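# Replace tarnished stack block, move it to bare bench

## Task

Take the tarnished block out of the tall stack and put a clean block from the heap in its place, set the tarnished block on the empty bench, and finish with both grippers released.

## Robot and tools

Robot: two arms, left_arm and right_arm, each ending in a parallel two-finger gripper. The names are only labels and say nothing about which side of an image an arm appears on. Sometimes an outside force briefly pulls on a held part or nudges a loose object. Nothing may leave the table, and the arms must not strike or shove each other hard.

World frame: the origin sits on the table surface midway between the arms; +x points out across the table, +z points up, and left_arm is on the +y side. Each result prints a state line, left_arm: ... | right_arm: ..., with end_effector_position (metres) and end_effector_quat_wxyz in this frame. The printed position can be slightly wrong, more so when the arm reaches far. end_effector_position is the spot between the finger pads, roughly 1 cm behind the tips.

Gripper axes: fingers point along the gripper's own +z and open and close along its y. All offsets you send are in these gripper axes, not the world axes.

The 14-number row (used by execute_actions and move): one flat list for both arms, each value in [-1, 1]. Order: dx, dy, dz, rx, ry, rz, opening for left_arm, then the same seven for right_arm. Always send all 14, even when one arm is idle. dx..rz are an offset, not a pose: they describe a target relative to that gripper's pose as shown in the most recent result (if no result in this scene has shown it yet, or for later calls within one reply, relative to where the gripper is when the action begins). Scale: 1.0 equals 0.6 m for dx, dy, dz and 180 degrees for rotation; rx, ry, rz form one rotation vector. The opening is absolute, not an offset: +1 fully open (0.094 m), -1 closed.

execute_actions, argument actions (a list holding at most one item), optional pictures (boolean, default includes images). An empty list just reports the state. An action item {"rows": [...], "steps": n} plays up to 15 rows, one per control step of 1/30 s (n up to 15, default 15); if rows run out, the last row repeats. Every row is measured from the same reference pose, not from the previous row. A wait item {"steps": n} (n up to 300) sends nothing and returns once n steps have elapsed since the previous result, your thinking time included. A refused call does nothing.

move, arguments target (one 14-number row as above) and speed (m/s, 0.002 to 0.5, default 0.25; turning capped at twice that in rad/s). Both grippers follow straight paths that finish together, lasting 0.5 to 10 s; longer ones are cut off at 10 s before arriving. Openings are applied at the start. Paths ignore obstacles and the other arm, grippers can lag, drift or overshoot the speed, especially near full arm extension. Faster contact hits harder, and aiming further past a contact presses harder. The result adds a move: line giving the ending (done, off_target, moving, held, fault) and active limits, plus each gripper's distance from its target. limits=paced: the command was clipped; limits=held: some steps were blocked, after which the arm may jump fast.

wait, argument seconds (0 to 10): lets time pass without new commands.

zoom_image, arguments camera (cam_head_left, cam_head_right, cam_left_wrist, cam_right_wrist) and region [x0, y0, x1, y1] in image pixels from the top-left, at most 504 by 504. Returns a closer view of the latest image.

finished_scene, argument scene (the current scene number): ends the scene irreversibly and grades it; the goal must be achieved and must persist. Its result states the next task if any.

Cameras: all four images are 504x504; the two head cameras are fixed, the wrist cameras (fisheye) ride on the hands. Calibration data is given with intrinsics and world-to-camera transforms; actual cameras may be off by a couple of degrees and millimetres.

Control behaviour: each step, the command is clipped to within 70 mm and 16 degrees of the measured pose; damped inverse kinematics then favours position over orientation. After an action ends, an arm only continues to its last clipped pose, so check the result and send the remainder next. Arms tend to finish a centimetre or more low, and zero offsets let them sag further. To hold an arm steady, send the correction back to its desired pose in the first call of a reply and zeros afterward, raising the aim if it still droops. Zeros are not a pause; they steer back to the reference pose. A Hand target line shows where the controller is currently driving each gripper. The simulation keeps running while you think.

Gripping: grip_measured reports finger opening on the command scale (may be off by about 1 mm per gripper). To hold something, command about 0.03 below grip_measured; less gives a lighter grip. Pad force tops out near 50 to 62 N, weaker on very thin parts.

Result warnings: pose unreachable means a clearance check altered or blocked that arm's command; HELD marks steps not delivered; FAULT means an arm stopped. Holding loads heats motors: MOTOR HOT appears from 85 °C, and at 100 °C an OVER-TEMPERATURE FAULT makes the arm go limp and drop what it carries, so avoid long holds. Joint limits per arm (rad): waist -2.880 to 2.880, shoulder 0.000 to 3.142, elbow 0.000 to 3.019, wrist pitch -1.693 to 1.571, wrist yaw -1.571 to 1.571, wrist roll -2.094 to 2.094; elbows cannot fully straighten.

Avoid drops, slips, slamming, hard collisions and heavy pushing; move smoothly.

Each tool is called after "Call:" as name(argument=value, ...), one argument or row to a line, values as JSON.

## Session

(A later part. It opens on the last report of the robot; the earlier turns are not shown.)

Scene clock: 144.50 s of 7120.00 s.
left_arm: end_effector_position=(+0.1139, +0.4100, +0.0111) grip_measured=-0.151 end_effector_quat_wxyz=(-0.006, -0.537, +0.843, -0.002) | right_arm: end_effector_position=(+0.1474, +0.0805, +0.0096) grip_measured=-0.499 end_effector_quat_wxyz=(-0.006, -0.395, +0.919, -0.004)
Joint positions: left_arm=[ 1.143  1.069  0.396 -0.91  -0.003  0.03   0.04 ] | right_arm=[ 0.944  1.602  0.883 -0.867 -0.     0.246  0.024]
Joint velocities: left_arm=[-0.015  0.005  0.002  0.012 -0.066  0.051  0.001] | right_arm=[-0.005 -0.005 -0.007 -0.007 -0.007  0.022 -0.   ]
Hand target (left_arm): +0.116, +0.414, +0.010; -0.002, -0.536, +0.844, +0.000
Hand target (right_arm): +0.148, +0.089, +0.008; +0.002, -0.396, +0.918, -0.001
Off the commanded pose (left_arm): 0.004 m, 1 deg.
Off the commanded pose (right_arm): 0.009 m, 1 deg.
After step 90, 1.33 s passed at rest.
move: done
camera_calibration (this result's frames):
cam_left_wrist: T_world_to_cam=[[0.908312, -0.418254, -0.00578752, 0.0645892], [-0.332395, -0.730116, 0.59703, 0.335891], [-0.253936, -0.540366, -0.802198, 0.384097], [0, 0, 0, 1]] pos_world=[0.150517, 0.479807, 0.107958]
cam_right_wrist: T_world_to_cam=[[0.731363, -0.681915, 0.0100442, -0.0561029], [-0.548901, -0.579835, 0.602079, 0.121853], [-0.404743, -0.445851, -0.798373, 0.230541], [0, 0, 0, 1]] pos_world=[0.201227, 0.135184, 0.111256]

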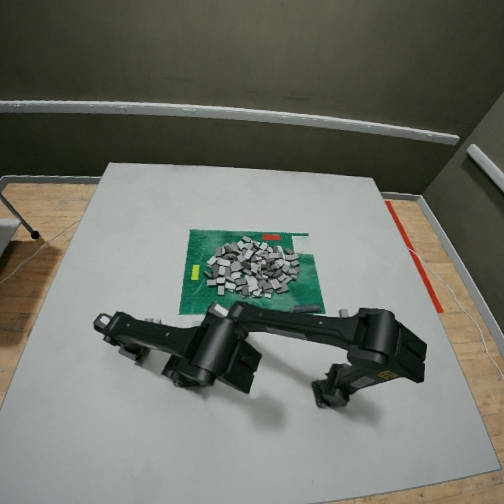

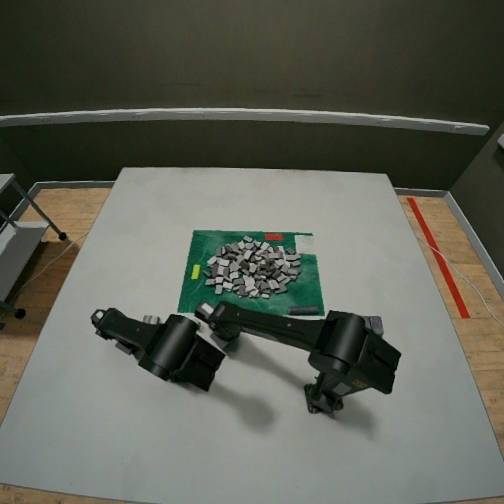

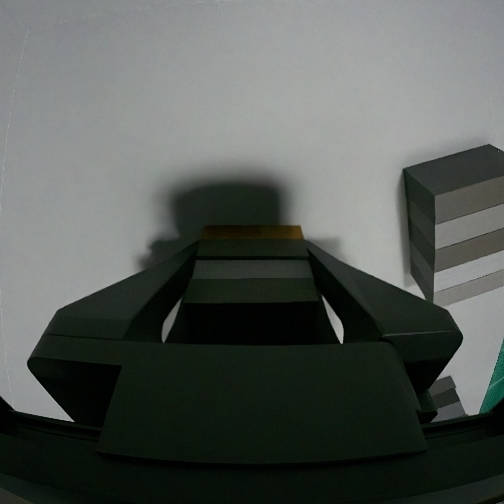

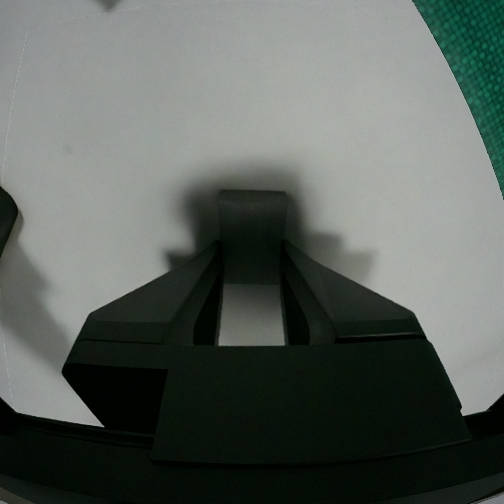

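Call:
execute_actions(
  actions=[
    {"rows":[[0,0,0,0,0,0,0.2,0,0,0,0,0,0,0]],"steps":14},
  ],
  pictures=false,
)

Call:
move(
  target=[-0.015,0,-0.05,0,-0.015,0,0.2,0,0,-0.1,0,-0.02,0,0],
  speed=0.1,
)

Call:
move(
  target=[0,0,0,0,0,0,0.2,0.2,-0.36,-0.14,0,0,0.1,0],
)

Scene clock: 150.73 s of 7120.00 s.
left_arm: end_effector_position=(+0.1139, +0.4100, +0.0111) grip_measured=+0.198 end_effector_quat_wxyz=(-0.006, -0.537, +0.843, -0.002) | right_arm: end_effector_position=(+0.1474, +0.0805, +0.0096) grip_measured=-0.002 end_effector_quat_wxyz=(-0.006, -0.395, +0.919, -0.004)
Joint positions: left_arm=[ 1.143  1.069  0.396 -0.91  -0.003  0.03   0.056] | right_arm=[ 0.944  1.602  0.883 -0.867 -0.     0.246  0.047]
Joint velocities: left_arm=[-0.015 -0.005  0.007 -0.007 -0.095 -0.007  0.   ] | right_arm=[ 0.005 -0.005 -0.007 -0.007 -0.081 -0.007  0.001]
Hand target (left_arm): +0.114, +0.410, +0.011; -0.006, -0.537, +0.843, -0.002
Hand target (right_arm): +0.147, +0.081, +0.010; -0.006, -0.395, +0.919, -0.004
Off the commanded pose (left_arm): 0.000 m, 0 deg.
Off the commanded pose (right_arm): 0.000 m, 0 deg.
Steps of this call (steps 1 to 90: nothing new was sent; then 2.77 s passed at rest; steps 91 to 104: all 14 steps of this action). Readings (end_effector_position):
91: left_arm (+0.1139, +0.4100, +0.0111) | right_arm (+0.1474, +0.0805, +0.0096)
92: left_arm (+0.1139, +0.4100, +0.0111) | right_arm (+0.1474, +0.0805, +0.0096)
94: left_arm (+0.1139, +0.4100, +0.0111) | right_arm (+0.1474, +0.0805, +0.0096)
98: left_arm (+0.1139, +0.4100, +0.0111) | right_arm (+0.1474, +0.0805, +0.0096)
104: the state above

Scene clock: 151.90 s of 7120.00 s.
left_arm: end_effector_position=(+0.1099, +0.4007, +0.0247) grip_measured=+0.198 end_effector_quat_wxyz=(-0.005, -0.537, +0.843, -0.002) | right_arm: end_effector_position=(+0.1436, +0.0700, +0.0531) grip_measured=-0.002 end_effector_quat_wxyz=(+0.008, -0.395, +0.919, -0.000)
Joint positions: left_arm=[ 1.143  0.99   0.396 -0.987 -0.003  0.03   0.056] | right_arm=[ 0.944  1.48   0.883 -0.96   0.01   0.246  0.047]
Joint velocities: left_arm=[ 0.005 -0.005 -0.012 -0.022  0.007  0.022 -0.001] | right_arm=[-0.005 -0.015 -0.017 -0.007 -0.007  0.051  0.001]
Hand target (left_arm): +0.117, +0.418, +0.041; +0.014, -0.537, +0.843, +0.011
Hand target (right_arm): +0.149, +0.081, +0.069; +0.023, -0.395, +0.919, +0.009
Off the commanded pose (left_arm): 0.025 m, 3 deg.
Off the commanded pose (right_arm): 0.020 m, 2 deg.
move: off_target (left_arm, right_arm)
camera_calibration (this result's frames):
cam_left_wrist: T_world_to_cam=[[0.908316, -0.418244, -0.00583622, 0.0644062], [-0.332844, -0.73116, 0.595499, 0.320198], [-0.253331, -0.538959, -0.803335, 0.388336], [0, 0, 0, 1]] pos_world=[0.146452, 0.470351, 0.121662]
cam_right_wrist: T_world_to_cam=[[0.731095, -0.682133, 0.0139491, -0.061083], [-0.562343, -0.590877, 0.578476, 0.0914091], [-0.386355, -0.430765, -0.81558, 0.256243], [0, 0, 0, 1]] pos_world=[0.195062, 0.122725, 0.156961]

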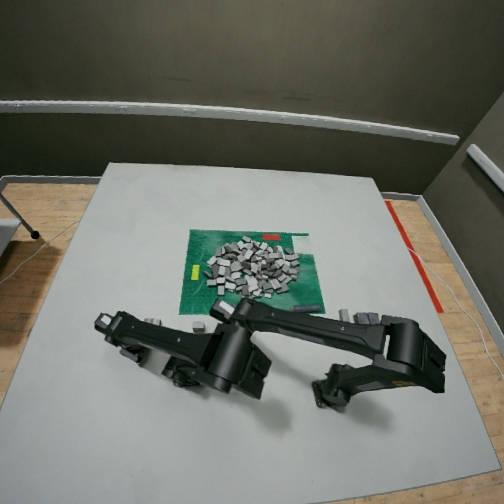

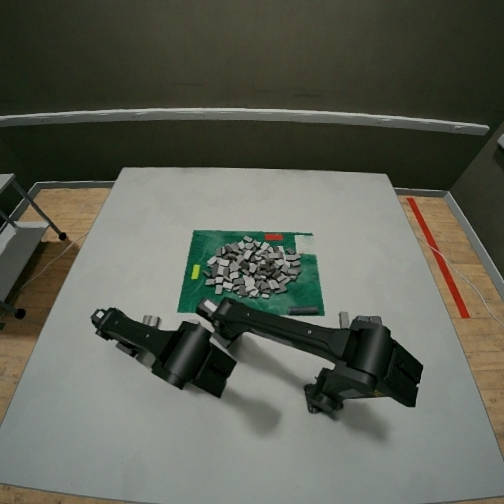

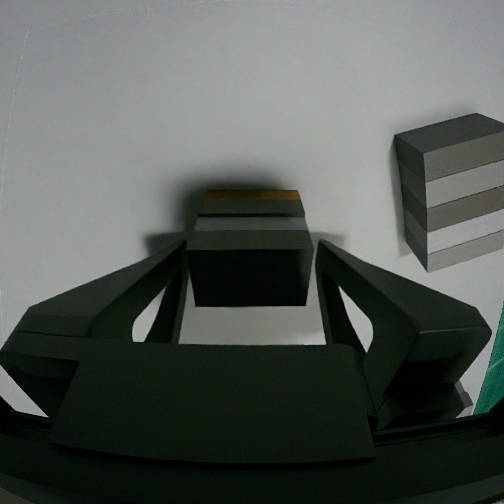

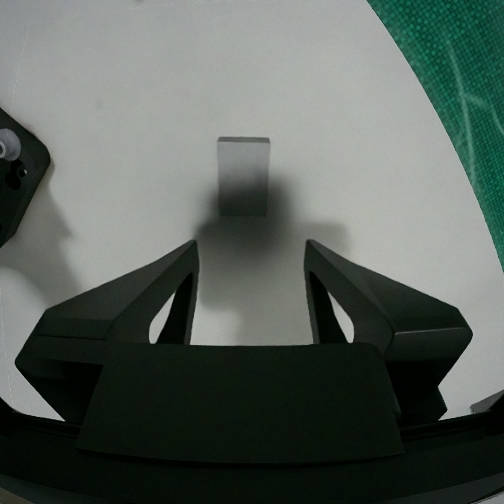

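Scene clock: 153.57 s of 7120.00 s.
left_arm: end_effector_position=(+0.1099, +0.4007, +0.0247) grip_measured=+0.198 end_effector_quat_wxyz=(-0.005, -0.537, +0.843, -0.002) | right_arm: end_effector_position=(+0.2154, -0.1684, +0.1231) grip_measured=-0.002 end_effector_quat_wxyz=(-0.007, -0.241, +0.970, -0.002)
Joint positions: left_arm=[ 1.143  0.99   0.396 -0.987 -0.003  0.03   0.056] | right_arm=[ 0.215  1.116  0.764 -1.233  0.003 -0.159  0.047]
Joint velocities: left_arm=[-0.005 -0.015  0.007 -0.022 -0.037  0.007  0.001] | right_arm=[ 0.005  0.005  0.002  0.007 -0.007 -0.037 -0.   ]
Hand target (left_arm): +0.110, +0.401, +0.025; -0.005, -0.537, +0.843, -0.002
Hand target (right_arm): +0.219, -0.166, +0.134; +0.002, -0.246, +0.969, +0.001
Off the commanded pose (left_arm): 0.000 m, 0 deg.
Off the commanded pose (right_arm): 0.014 m, 2 deg.
move: off_target (right_arm)
camera_calibration (this result's frames):
cam_left_wrist: T_world_to_cam=[[0.908316, -0.418244, -0.00583622, 0.0644062], [-0.332844, -0.73116, 0.595499, 0.320198], [-0.253331, -0.538959, -0.803335, 0.388336], [0, 0, 0, 1]] pos_world=[0.146452, 0.470351, 0.121662]
cam_right_wrist: T_world_to_cam=[[0.475336, -0.879771, 0.00771103, -0.254564], [-0.704686, -0.375462, 0.602035, 0.0145115], [-0.526758, -0.291603, -0.798432, 0.28996], [0, 0, 0, 1]] pos_world=[0.283968, -0.133957, 0.22474]

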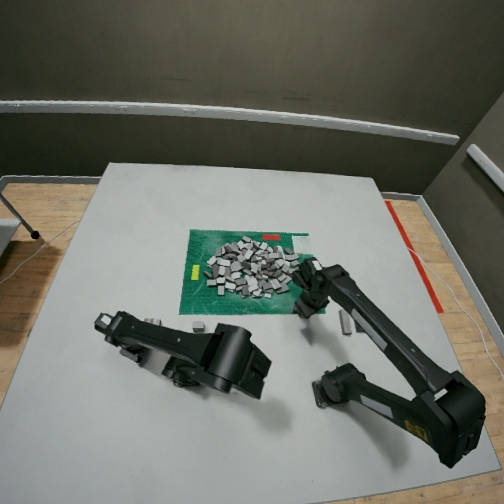

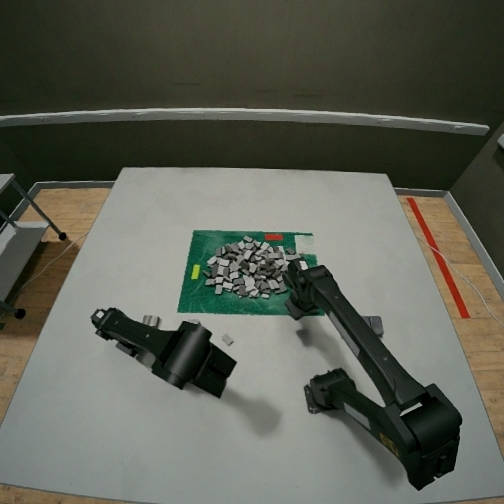

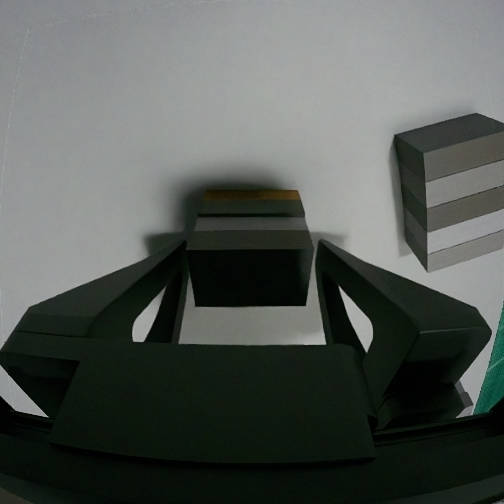

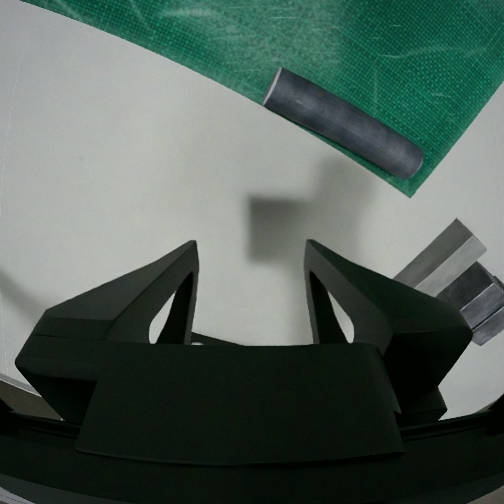

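Call:
move(
  target=[-0.035,0,-0.025,0,-0.015,0,0.2,0,0,0,0,0,0,0],
  speed=0.05,
)

Scene clock: 158.00 s of 7120.00 s.
left_arm: end_effector_position=(+0.1099, +0.4007, +0.0247) grip_measured=+0.198 end_effector_quat_wxyz=(-0.005, -0.537, +0.843, -0.002) | right_arm: end_effector_position=(+0.2154, -0.1684, +0.1231) grip_measured=-0.002 end_effector_quat_wxyz=(-0.007, -0.243, +0.970, -0.002)
Joint positions: left_arm=[ 1.143  0.99   0.396 -0.987 -0.003  0.03   0.056] | right_arm=[ 0.215  1.116  0.764 -1.233  0.003 -0.162  0.047]
Joint velocities: left_arm=[-0.015 -0.024 -0.002  0.017  0.007 -0.066 -0.   ] | right_arm=[-0.005 -0.005  0.007  0.017  0.007  0.081 -0.   ]
Hand target (left_arm): +0.118, +0.419, +0.040; +0.015, -0.537, +0.843, +0.011
Hand target (right_arm): +0.215, -0.168, +0.123; -0.007, -0.241, +0.970, -0.002
Off the commanded pose (left_arm): 0.026 m, 3 deg.
Off the commanded pose (right_arm): 0.000 m, 0 deg.
After step 90, 0.67 s passed at rest.
move: off_target (left_arm)
camera_calibration (this result's frames):
cam_left_wrist: T_world_to_cam=[[0.908316, -0.418244, -0.00583622, 0.0644062], [-0.332844, -0.73116, 0.595499, 0.320198], [-0.253331, -0.538959, -0.803335, 0.388336], [0, 0, 0, 1]] pos_world=[0.146452, 0.470351, 0.121662]
cam_right_wrist: T_world_to_cam=[[0.477683, -0.878499, 0.00767333, -0.254851], [-0.703669, -0.377361, 0.602037, 0.0139724], [-0.525993, -0.292982, -0.798431, 0.289562], [0, 0, 0, 1]] pos_world=[0.283878, -0.133777, 0.224739]

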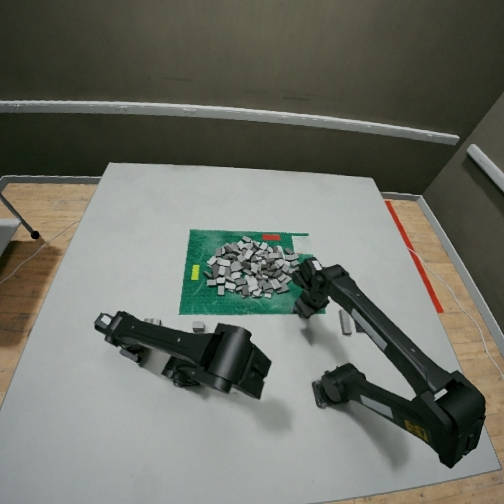

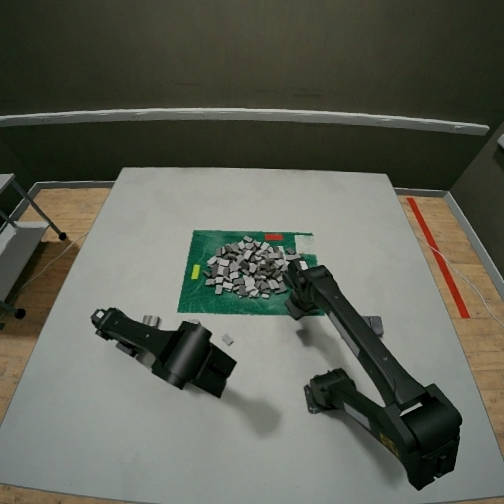

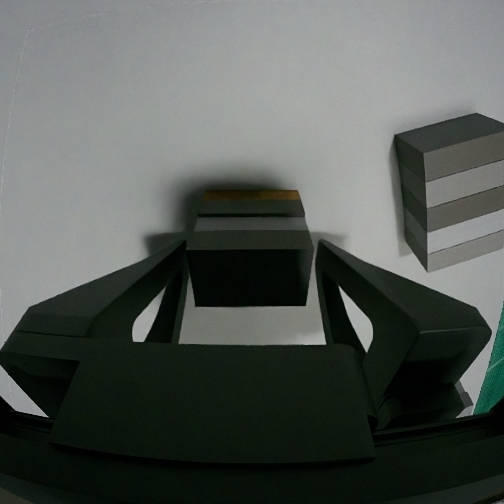

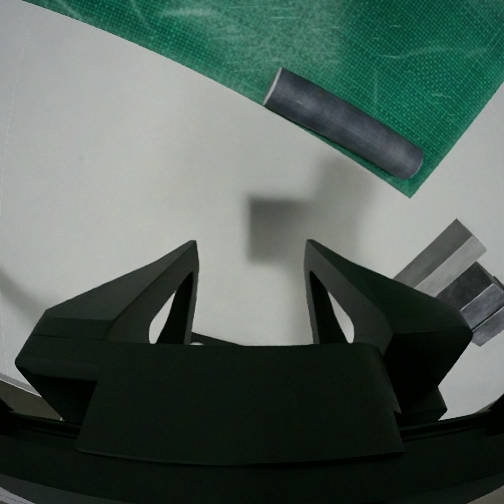

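Call:
move(
  target=[-0.055,0,-0.07,0,-0.025,0,0.2,0,0,0,0,0,0,0],
  speed=0.1,
)

Scene clock: 162.47 s of 7120.00 s.
left_arm: end_effector_position=(+0.1158, +0.4145, +0.0488) grip_measured=+0.198 end_effector_quat_wxyz=(+0.008, -0.537, +0.843, +0.007) | right_arm: end_effector_position=(+0.2154, -0.1684, +0.1231) grip_measured=-0.002 end_effector_quat_wxyz=(-0.007, -0.243, +0.970, -0.002)
Joint positions: left_arm=[ 1.143  0.959  0.454 -1.043 -0.003  0.03   0.056] | right_arm=[ 0.215  1.116  0.764 -1.233  0.003 -0.162  0.047]
Joint velocities: left_arm=[-0.005 -0.005 -0.022 -0.012 -0.022 -0.022 -0.001] | right_arm=[ 0.005 -0.015  0.002 -0.002 -0.022 -0.022  0.   ]
Hand target (left_arm): +0.123, +0.430, +0.066; +0.028, -0.537, +0.843, +0.020
Hand target (right_arm): +0.215, -0.168, +0.123; -0.007, -0.243, +0.970, -0.002
Off the commanded pose (left_arm): 0.025 m, 3 deg.
Off the commanded pose (right_arm): 0.000 m, 0 deg.
After step 90, 0.57 s passed at rest.
move: off_target (left_arm)
camera_calibration (this result's frames):
cam_left_wrist: T_world_to_cam=[[0.908397, -0.418055, -0.00667043, 0.0648829], [-0.340388, -0.748709, 0.568834, 0.327359], [-0.242798, -0.514456, -0.822425, 0.406164], [0, 0, 0, 1]] pos_world=[0.151105, 0.481175, 0.14826]
cam_right_wrist: T_world_to_cam=[[0.477683, -0.878499, 0.00767333, -0.254851], [-0.703669, -0.377361, 0.602037, 0.0139724], [-0.525993, -0.292982, -0.798431, 0.289562], [0, 0, 0, 1]] pos_world=[0.283878, -0.133777, 0.224739]

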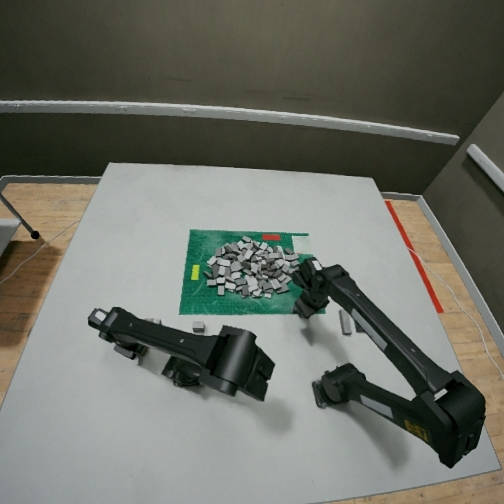

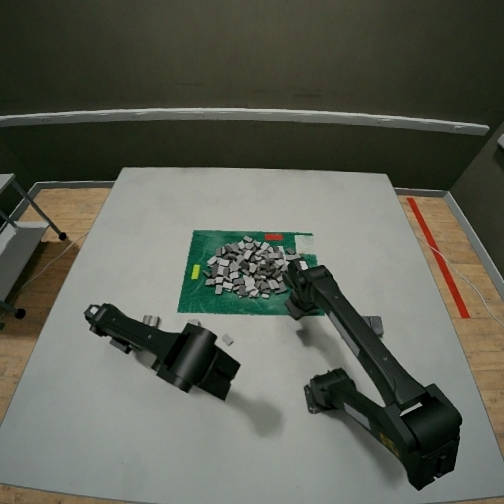

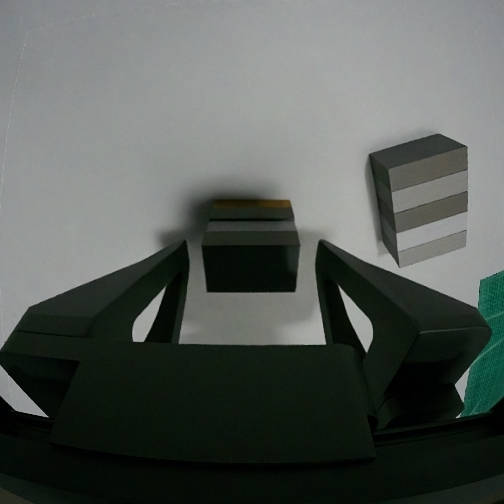

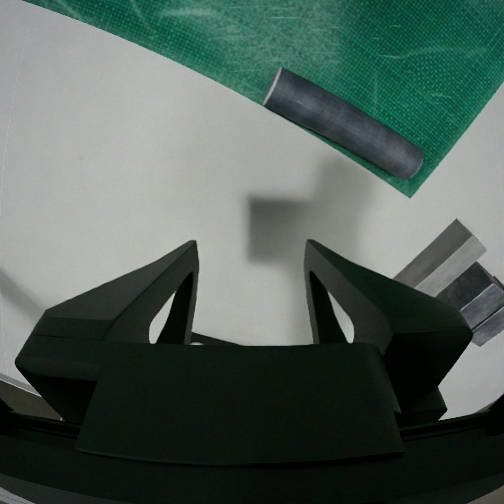

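Call:
move(
  target=[0.008,0,0.043,0,0.006,0,0.2,0,0,0,0,0,0,0],
  speed=0.06,
)

Call:
execute_actions(
  actions=[
    {"rows":[[0,0,0,0,0,0,-0.21,0,0,0,0,0,0,0]],"steps":15},
  ],
)

Scene clock: 167.50 s of 7120.00 s.
left_arm: end_effector_position=(+0.1139, +0.4099, +0.0248) grip_measured=+0.198 end_effector_quat_wxyz=(+0.000, -0.537, +0.843, +0.002) | right_arm: end_effector_position=(+0.2154, -0.1684, +0.1231) grip_measured=-0.002 end_effector_quat_wxyz=(-0.007, -0.243, +0.970, -0.002)
Joint positions: left_arm=[ 1.143  1.016  0.41  -0.962 -0.003  0.03   0.056] | right_arm=[ 0.215  1.116  0.764 -1.233  0.003 -0.162  0.047]
Joint velocities: left_arm=[-0.015 -0.015 -0.017 -0.007 -0.022  0.007 -0.001] | right_arm=[-0.005 -0.015 -0.012 -0.002 -0.081 -0.037  0.   ]
Hand target (left_arm): +0.114, +0.411, +0.023; +0.001, -0.537, +0.843, +0.002
Hand target (right_arm): +0.215, -0.168, +0.123; -0.007, -0.243, +0.970, -0.002
Off the commanded pose (left_arm): 0.002 m, 0 deg.
Off the commanded pose (right_arm): 0.000 m, 0 deg.
After step 90, 1.27 s passed at rest.
move: done
camera_calibration (this result's frames):
cam_left_wrist: T_world_to_cam=[[0.908347, -0.418172, -0.00616682, 0.0646376], [-0.335868, -0.738194, 0.585032, 0.331656], [-0.249196, -0.529341, -0.810987, 0.390153], [0, 0, 0, 1]] pos_world=[0.149904, 0.47838, 0.122778]
cam_right_wrist: T_world_to_cam=[[0.477683, -0.878499, 0.00767333, -0.254851], [-0.703669, -0.377361, 0.602037, 0.0139724], [-0.525993, -0.292982, -0.798431, 0.289562], [0, 0, 0, 1]] pos_world=[0.283878, -0.133777, 0.224739]

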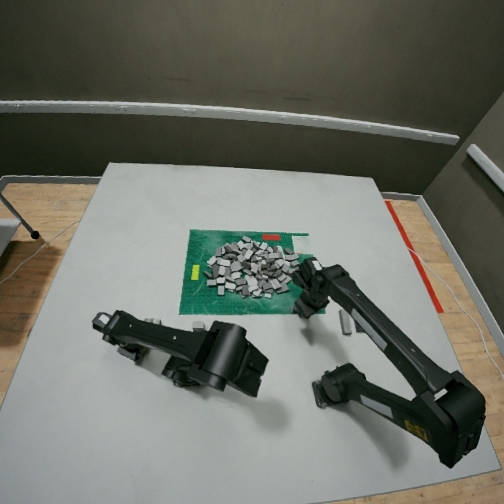

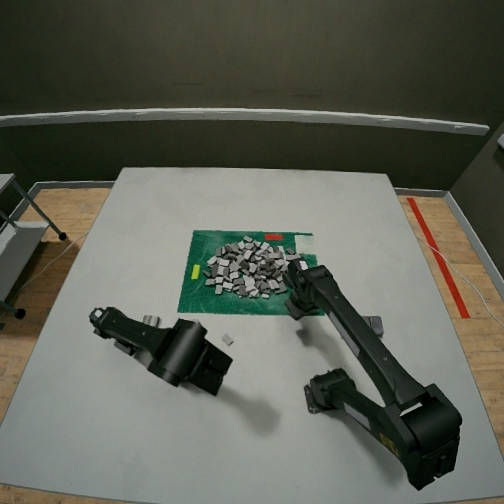

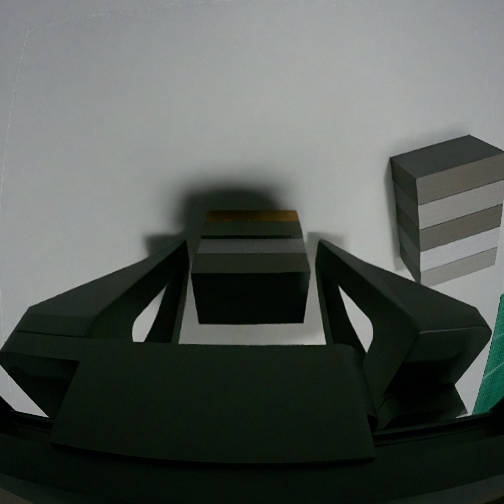

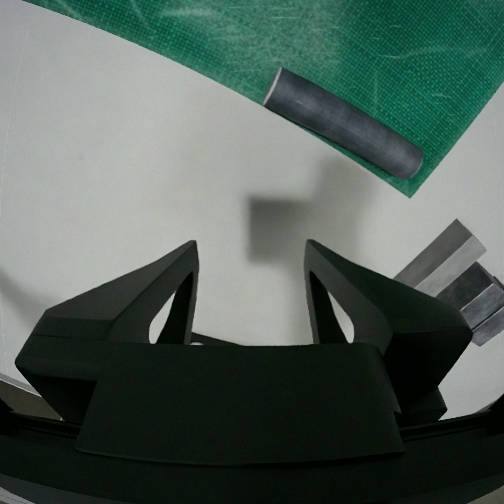

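Scene clock: 168.00 s of 7120.00 s.
left_arm: end_effector_position=(+0.1139, +0.4099, +0.0248) grip_measured=-0.151 end_effector_quat_wxyz=(+0.000, -0.537, +0.843, +0.002) | right_arm: end_effector_position=(+0.2154, -0.1684, +0.1231) grip_measured=-0.002 end_effector_quat_wxyz=(-0.007, -0.243, +0.970, -0.002)
Joint positions: left_arm=[ 1.143  1.016  0.41  -0.962 -0.003  0.03   0.04 ] | right_arm=[ 0.215  1.116  0.764 -1.233  0.003 -0.162  0.047]
Joint velocities: left_arm=[-0.005 -0.005 -0.012  0.012 -0.007  0.007  0.001] | right_arm=[-0.005 -0.005  0.022 -0.007  0.095 -0.037 -0.001]
Hand target (left_arm): +0.114, +0.410, +0.025; +0.000, -0.537, +0.843, +0.002
Hand target (right_arm): +0.215, -0.168, +0.123; -0.007, -0.243, +0.970, -0.002
Off the commanded pose (left_arm): 0.000 m, 0 deg.
Off the commanded pose (right_arm): 0.000 m, 0 deg.
Steps of this call (steps 1 to 15: all 15 steps of this action). Readings (end_effector_position):
1: left_arm (+0.1139, +0.4099, +0.0248) | right_arm (+0.2154, -0.1684, +0.1231)
2: left_arm (+0.1139, +0.4099, +0.0248) | right_arm (+0.2154, -0.1684, +0.1231)
4: left_arm (+0.1139, +0.4099, +0.0248) | right_arm (+0.2154, -0.1684, +0.1231)
8: left_arm (+0.1139, +0.4099, +0.0248) | right_arm (+0.2154, -0.1684, +0.1231)
15: the state above
camera_calibration (this result's frames):
cam_left_wrist: T_world_to_cam=[[0.908347, -0.418172, -0.00616682, 0.0646376], [-0.335868, -0.738194, 0.585032, 0.331656], [-0.249196, -0.529341, -0.810987, 0.390153], [0, 0, 0, 1]] pos_world=[0.149904, 0.47838, 0.122778]
cam_right_wrist: T_world_to_cam=[[0.477683, -0.878499, 0.00767333, -0.254851], [-0.703669, -0.377361, 0.602037, 0.0139724], [-0.525993, -0.292982, -0.798431, 0.289562], [0, 0, 0, 1]] pos_world=[0.283878, -0.133777, 0.224739]

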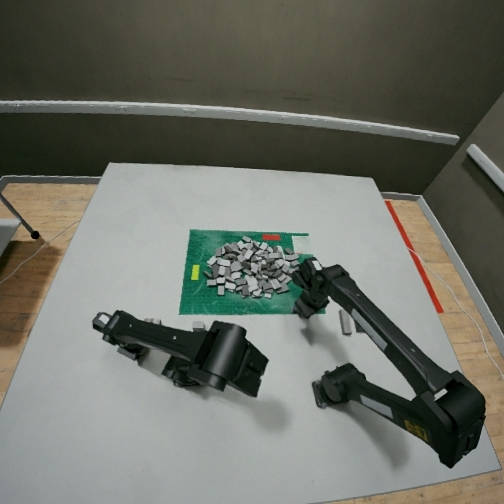

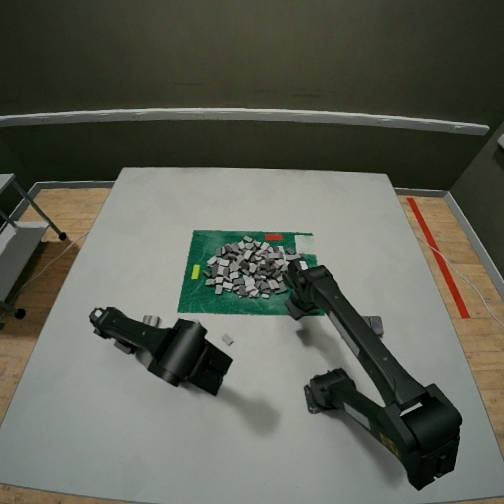

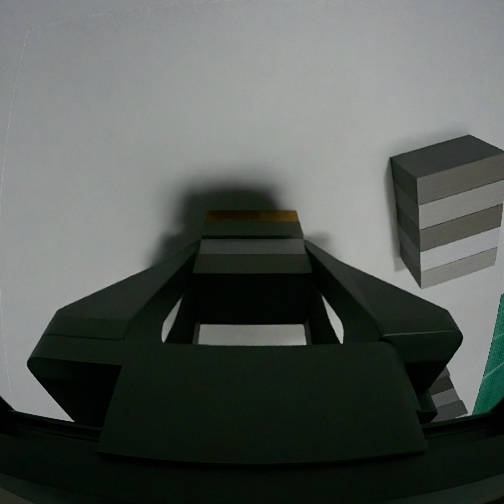

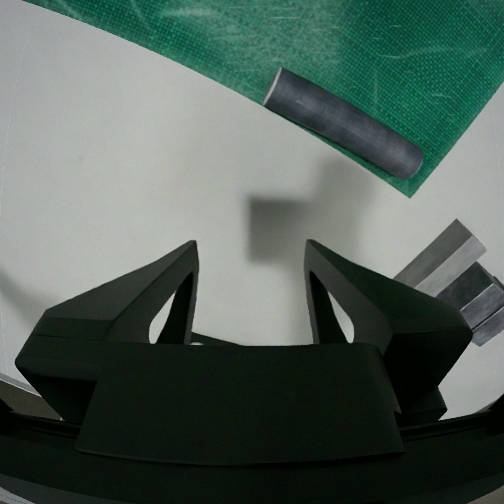

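Call:
move(
  target=[-0.04,0,-0.2,0,-0.02,0,-0.21,0,0,0,0,0,0,0],
  speed=0.15,
)

Call:
move(
  target=[0.15,-0.3,-0.05,0,-0.02,0.36,-0.21,0,0,0,0,0,0,0],
)

Scene clock: 174.73 s of 7120.00 s.
left_arm: end_effector_position=(+0.1150, +0.4125, +0.1181) grip_measured=-0.151 end_effector_quat_wxyz=(-0.002, -0.537, +0.843, +0.001) | right_arm: end_effector_position=(+0.2154, -0.1684, +0.1231) grip_measured=-0.002 end_effector_quat_wxyz=(-0.007, -0.243, +0.970, -0.002)
Joint positions: left_arm=[ 1.143  0.869  0.605 -1.309 -0.003  0.03   0.04 ] | right_arm=[ 0.215  1.116  0.764 -1.233  0.003 -0.162  0.047]
Joint velocities: left_arm=[-0.015 -0.015 -0.012 -0.002  0.066 -0.022  0.   ] | right_arm=[-0.005 -0.005 -0.007  0.002  0.007 -0.051 -0.   ]
Hand target (left_arm): +0.122, +0.430, +0.144; +0.026, -0.537, +0.843, +0.019
Hand target (right_arm): +0.215, -0.168, +0.123; -0.007, -0.243, +0.970, -0.002
Off the commanded pose (left_arm): 0.034 m, 4 deg.
Off the commanded pose (right_arm): 0.000 m, 0 deg.
After step 90, 2.53 s passed at rest.
move: off_target (left_arm)
camera_calibration (this result's frames):
cam_left_wrist: T_world_to_cam=[[0.908337, -0.418196, -0.00605997, 0.0652833], [-0.334895, -0.735932, 0.588429, 0.277919], [-0.250538, -0.532463, -0.808526, 0.468632], [0, 0, 0, 1]] pos_world=[0.151185, 0.48136, 0.215762]
cam_right_wrist: T_world_to_cam=[[0.477683, -0.878499, 0.00767333, -0.254851], [-0.703669, -0.377361, 0.602037, 0.0139724], [-0.525993, -0.292982, -0.798431, 0.289562], [0, 0, 0, 1]] pos_world=[0.283878, -0.133777, 0.224739]

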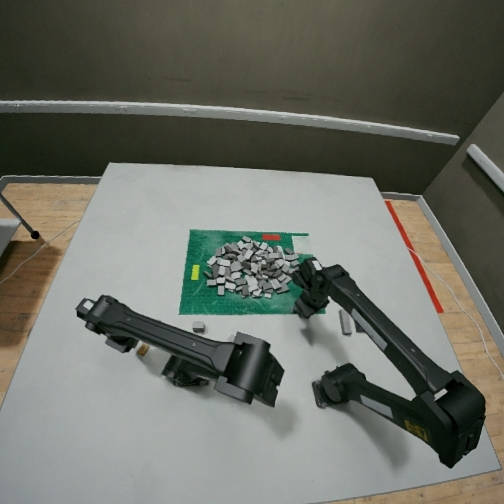

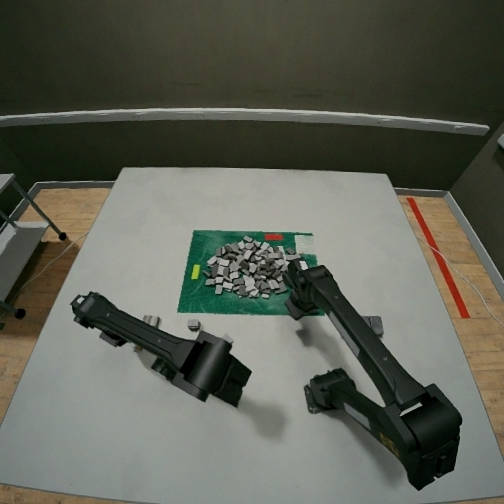

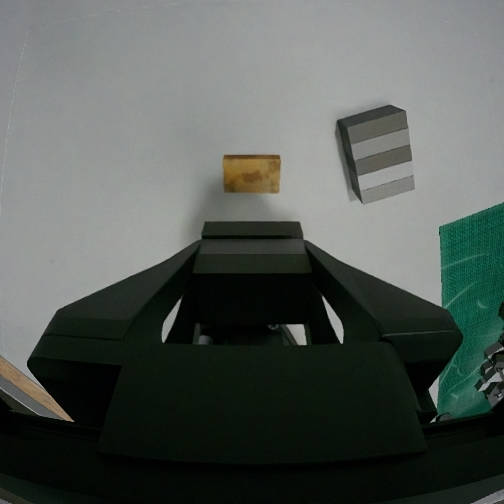

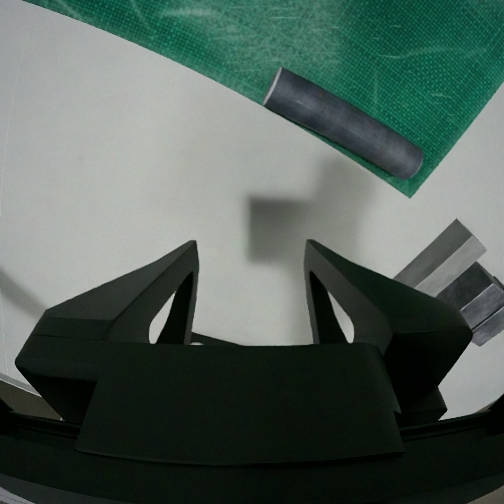

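Scene clock: 177.40 s of 7120.00 s.
left_arm: end_effector_position=(+0.2150, +0.2575, +0.1213) grip_measured=-0.151 end_effector_quat_wxyz=(-0.016, -0.011, +1.000, +0.020) | right_arm: end_effector_position=(+0.2154, -0.1684, +0.1231) grip_measured=-0.002 end_effector_quat_wxyz=(-0.007, -0.243, +0.970, -0.002)
Joint positions: left_arm=[ 0.088  0.826  0.593 -1.366 -0.043  0.086  0.04 ] | right_arm=[ 0.215  1.116  0.764 -1.233  0.003 -0.162  0.047]
Joint velocities: left_arm=[-0.015  0.015  0.007  0.022 -0.051  0.022  0.   ] | right_arm=[ 0.005  0.005 -0.012 -0.007 -0.11   0.037 -0.   ]
Hand target (left_arm): +0.240, +0.259, +0.147; +0.021, -0.001, +0.999, +0.026
Hand target (right_arm): +0.215, -0.168, +0.123; -0.007, -0.243, +0.970, -0.002
Off the commanded pose (left_arm): 0.037 m, 5 deg.
Off the commanded pose (right_arm): 0.000 m, 0 deg.
move: off_target (left_arm)
camera_calibration (this result's frames):
cam_left_wrist: T_world_to_cam=[[0.0259667, -0.998707, -0.0436931, 0.253385], [-0.789763, -0.0472908, 0.611587, 0.113047], [-0.612863, 0.0186263, -0.78997, 0.347473], [0, 0, 0, 1]] pos_world=[0.295654, 0.251931, 0.216427]
cam_right_wrist: T_world_to_cam=[[0.477683, -0.878499, 0.00767333, -0.254851], [-0.703669, -0.377361, 0.602037, 0.0139724], [-0.525993, -0.292982, -0.798431, 0.289562], [0, 0, 0, 1]] pos_world=[0.283878, -0.133777, 0.224739]

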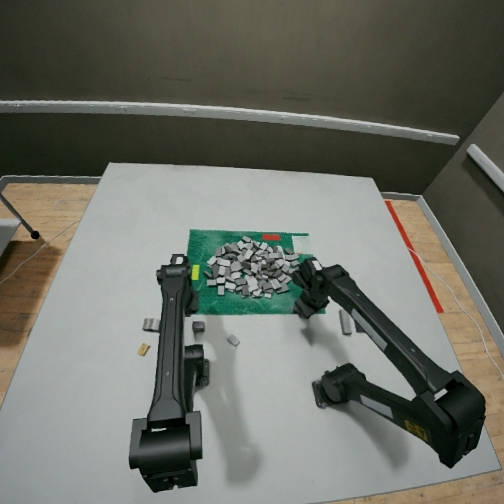

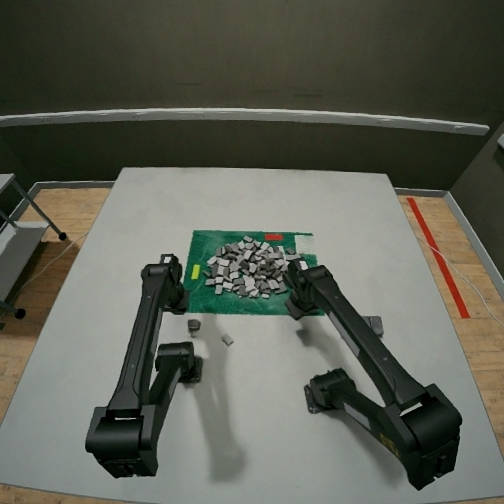

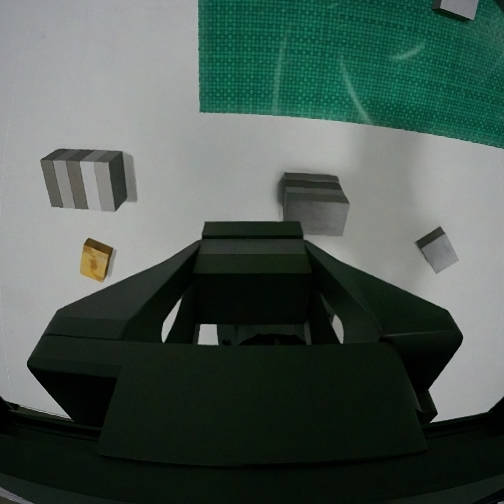

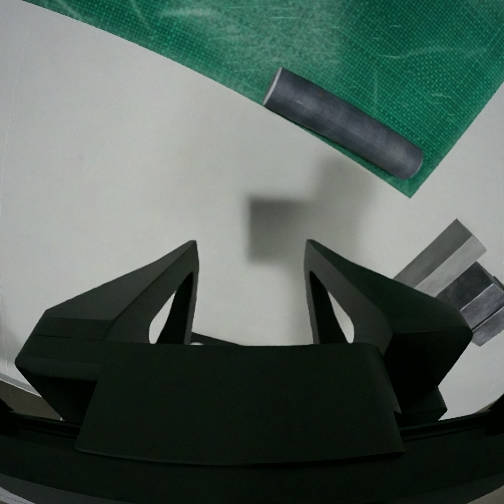

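Call:
move(
  target=[0.09,-0.29,0.045,0.005,-0.025,0.25,-0.21,0,0,0,0,0,0,0],
)

Scene clock: 181.63 s of 7120.00 s.
left_arm: end_effector_position=(+0.1631, +0.0928, +0.0826) grip_measured=-0.151 end_effector_quat_wxyz=(+0.006, +0.374, +0.927, +0.018) | right_arm: end_effector_position=(+0.2154, -0.1684, +0.1231) grip_measured=-0.002 end_effector_quat_wxyz=(-0.007, -0.243, +0.970, -0.002)
Joint positions: left_arm=[-0.886  0.877  0.511 -1.21  -0.038 -0.097  0.04 ] | right_arm=[ 0.215  1.116  0.764 -1.233  0.003 -0.162  0.047]
Joint velocities: left_arm=[-0.005 -0.005  0.002  0.017  0.037 -0.022 -0.001] | right_arm=[ 0.005 -0.005 -0.007 -0.002  0.022 -0.022 -0.   ]
Hand target (left_arm): +0.168, +0.085, +0.089; +0.019, +0.373, +0.928, +0.014
Hand target (right_arm): +0.215, -0.168, +0.123; -0.007, -0.243, +0.970, -0.002
Off the commanded pose (left_arm): 0.011 m, 2 deg.
Off the commanded pose (right_arm): 0.000 m, 0 deg.
move: off_target (left_arm)
camera_calibration (this result's frames):
cam_left_wrist: T_world_to_cam=[[-0.690382, -0.722226, -0.0419853, 0.179586], [-0.601447, 0.54074, 0.5881, 0.00467898], [-0.402038, 0.431265, -0.807698, 0.216951], [0, 0, 0, 1]] pos_world=[0.214019, 0.0336081, 0.180019]
cam_right_wrist: T_world_to_cam=[[0.477683, -0.878499, 0.00767333, -0.254851], [-0.703669, -0.377361, 0.602037, 0.0139724], [-0.525993, -0.292982, -0.798431, 0.289562], [0, 0, 0, 1]] pos_world=[0.283878, -0.133777, 0.224739]

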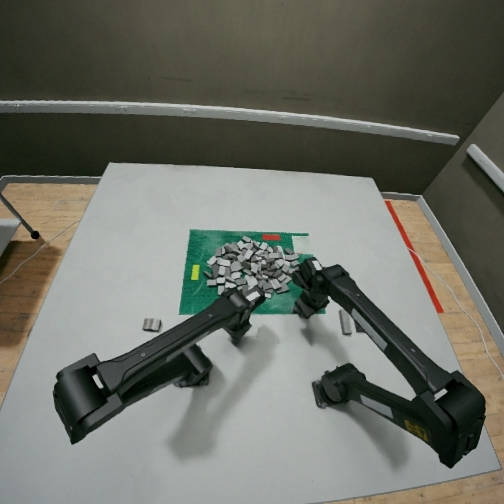

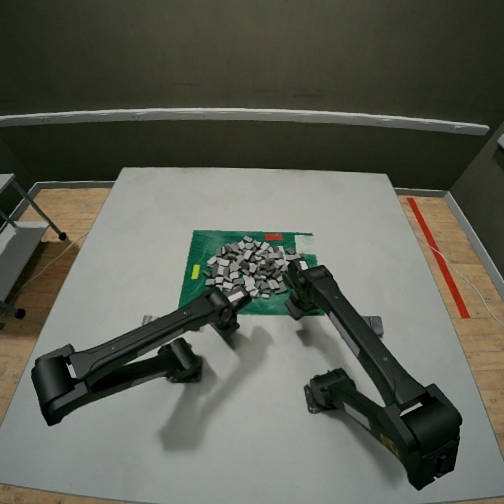

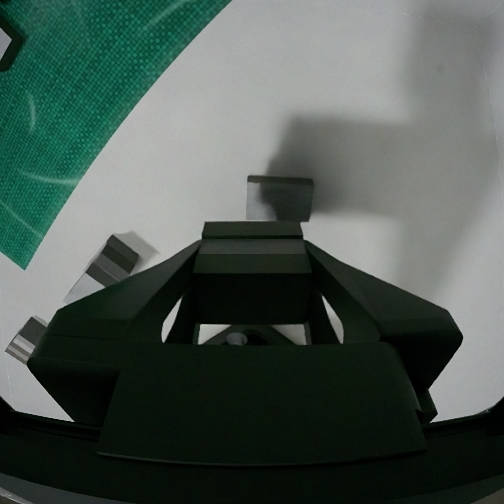

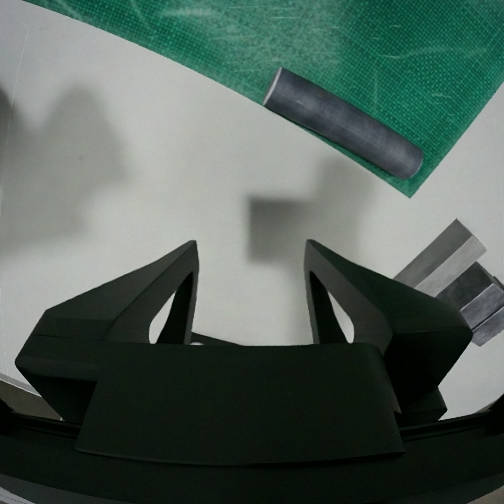

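Call:
move(
  target=[0.005,-0.032,0.065,0.014,0,0.015,-0.21,0,0,0,0,0,0,0],
  speed=0.08,
)

Scene clock: 185.73 s of 7120.00 s.
left_arm: end_effector_position=(+0.1480, +0.0882, +0.0409) grip_measured=-0.151 end_effector_quat_wxyz=(-0.008, +0.394, +0.919, +0.004) | right_arm: end_effector_position=(+0.2154, -0.1684, +0.1231) grip_measured=-0.002 end_effector_quat_wxyz=(-0.007, -0.243, +0.970, -0.002)
Joint positions: left_arm=[-0.928  0.941  0.421 -1.068  0.001 -0.098  0.04 ] | right_arm=[ 0.215  1.116  0.764 -1.233  0.003 -0.162  0.047]
Joint velocities: left_arm=[ 0.015 -0.015 -0.027 -0.002  0.022  0.007 -0.001] | right_arm=[-0.005  0.005 -0.012 -0.017 -0.051  0.022 -0.001]
Hand target (left_arm): +0.149, +0.082, +0.043; -0.002, +0.396, +0.918, -0.002
Hand target (right_arm): +0.215, -0.168, +0.123; -0.007, -0.243, +0.970, -0.002
Off the commanded pose (left_arm): 0.006 m, 1 deg.
Off the commanded pose (right_arm): 0.000 m, 0 deg.
After step 90, 0.23 s passed at rest.
move: done
camera_calibration (this result's frames):
cam_left_wrist: T_world_to_cam=[[-0.720361, -0.693588, -0.00404931, 0.164448], [-0.55628, 0.574246, 0.600662, 0.012374], [-0.414286, 0.434946, -0.799493, 0.180298], [0, 0, 0, 1]] pos_world=[0.20004, 0.0285335, 0.13738]
cam_right_wrist: T_world_to_cam=[[0.477683, -0.878499, 0.00767333, -0.254851], [-0.703669, -0.377361, 0.602037, 0.0139724], [-0.525993, -0.292982, -0.798431, 0.289562], [0, 0, 0, 1]] pos_world=[0.283878, -0.133777, 0.224739]

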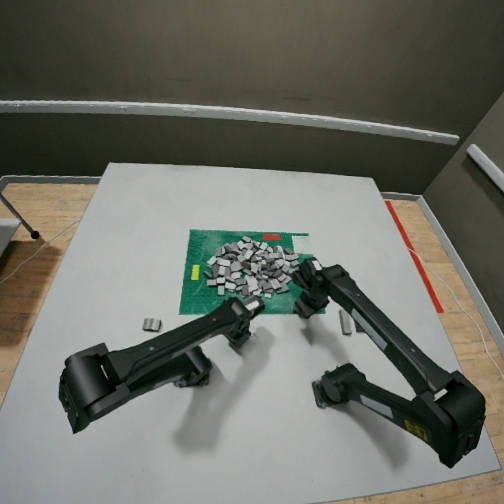

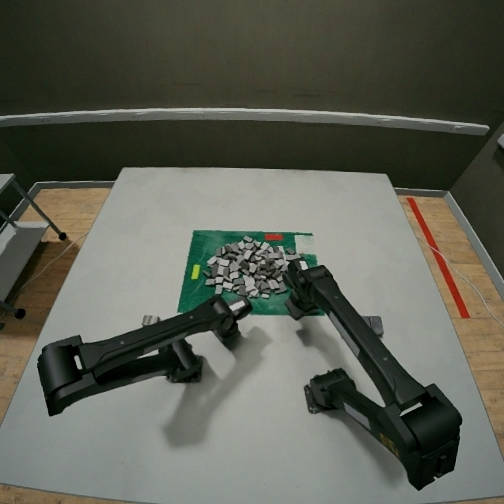

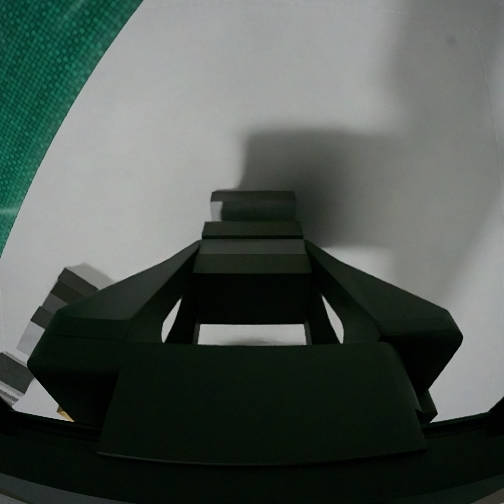

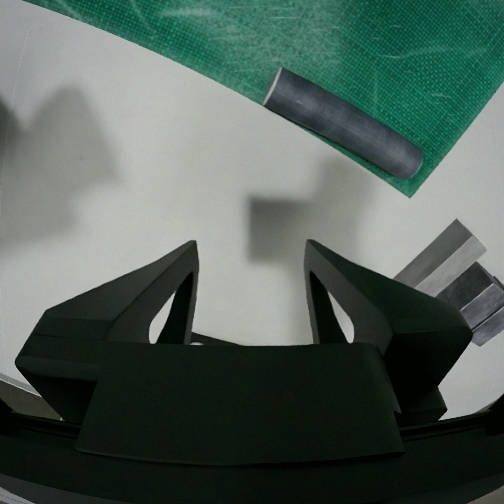

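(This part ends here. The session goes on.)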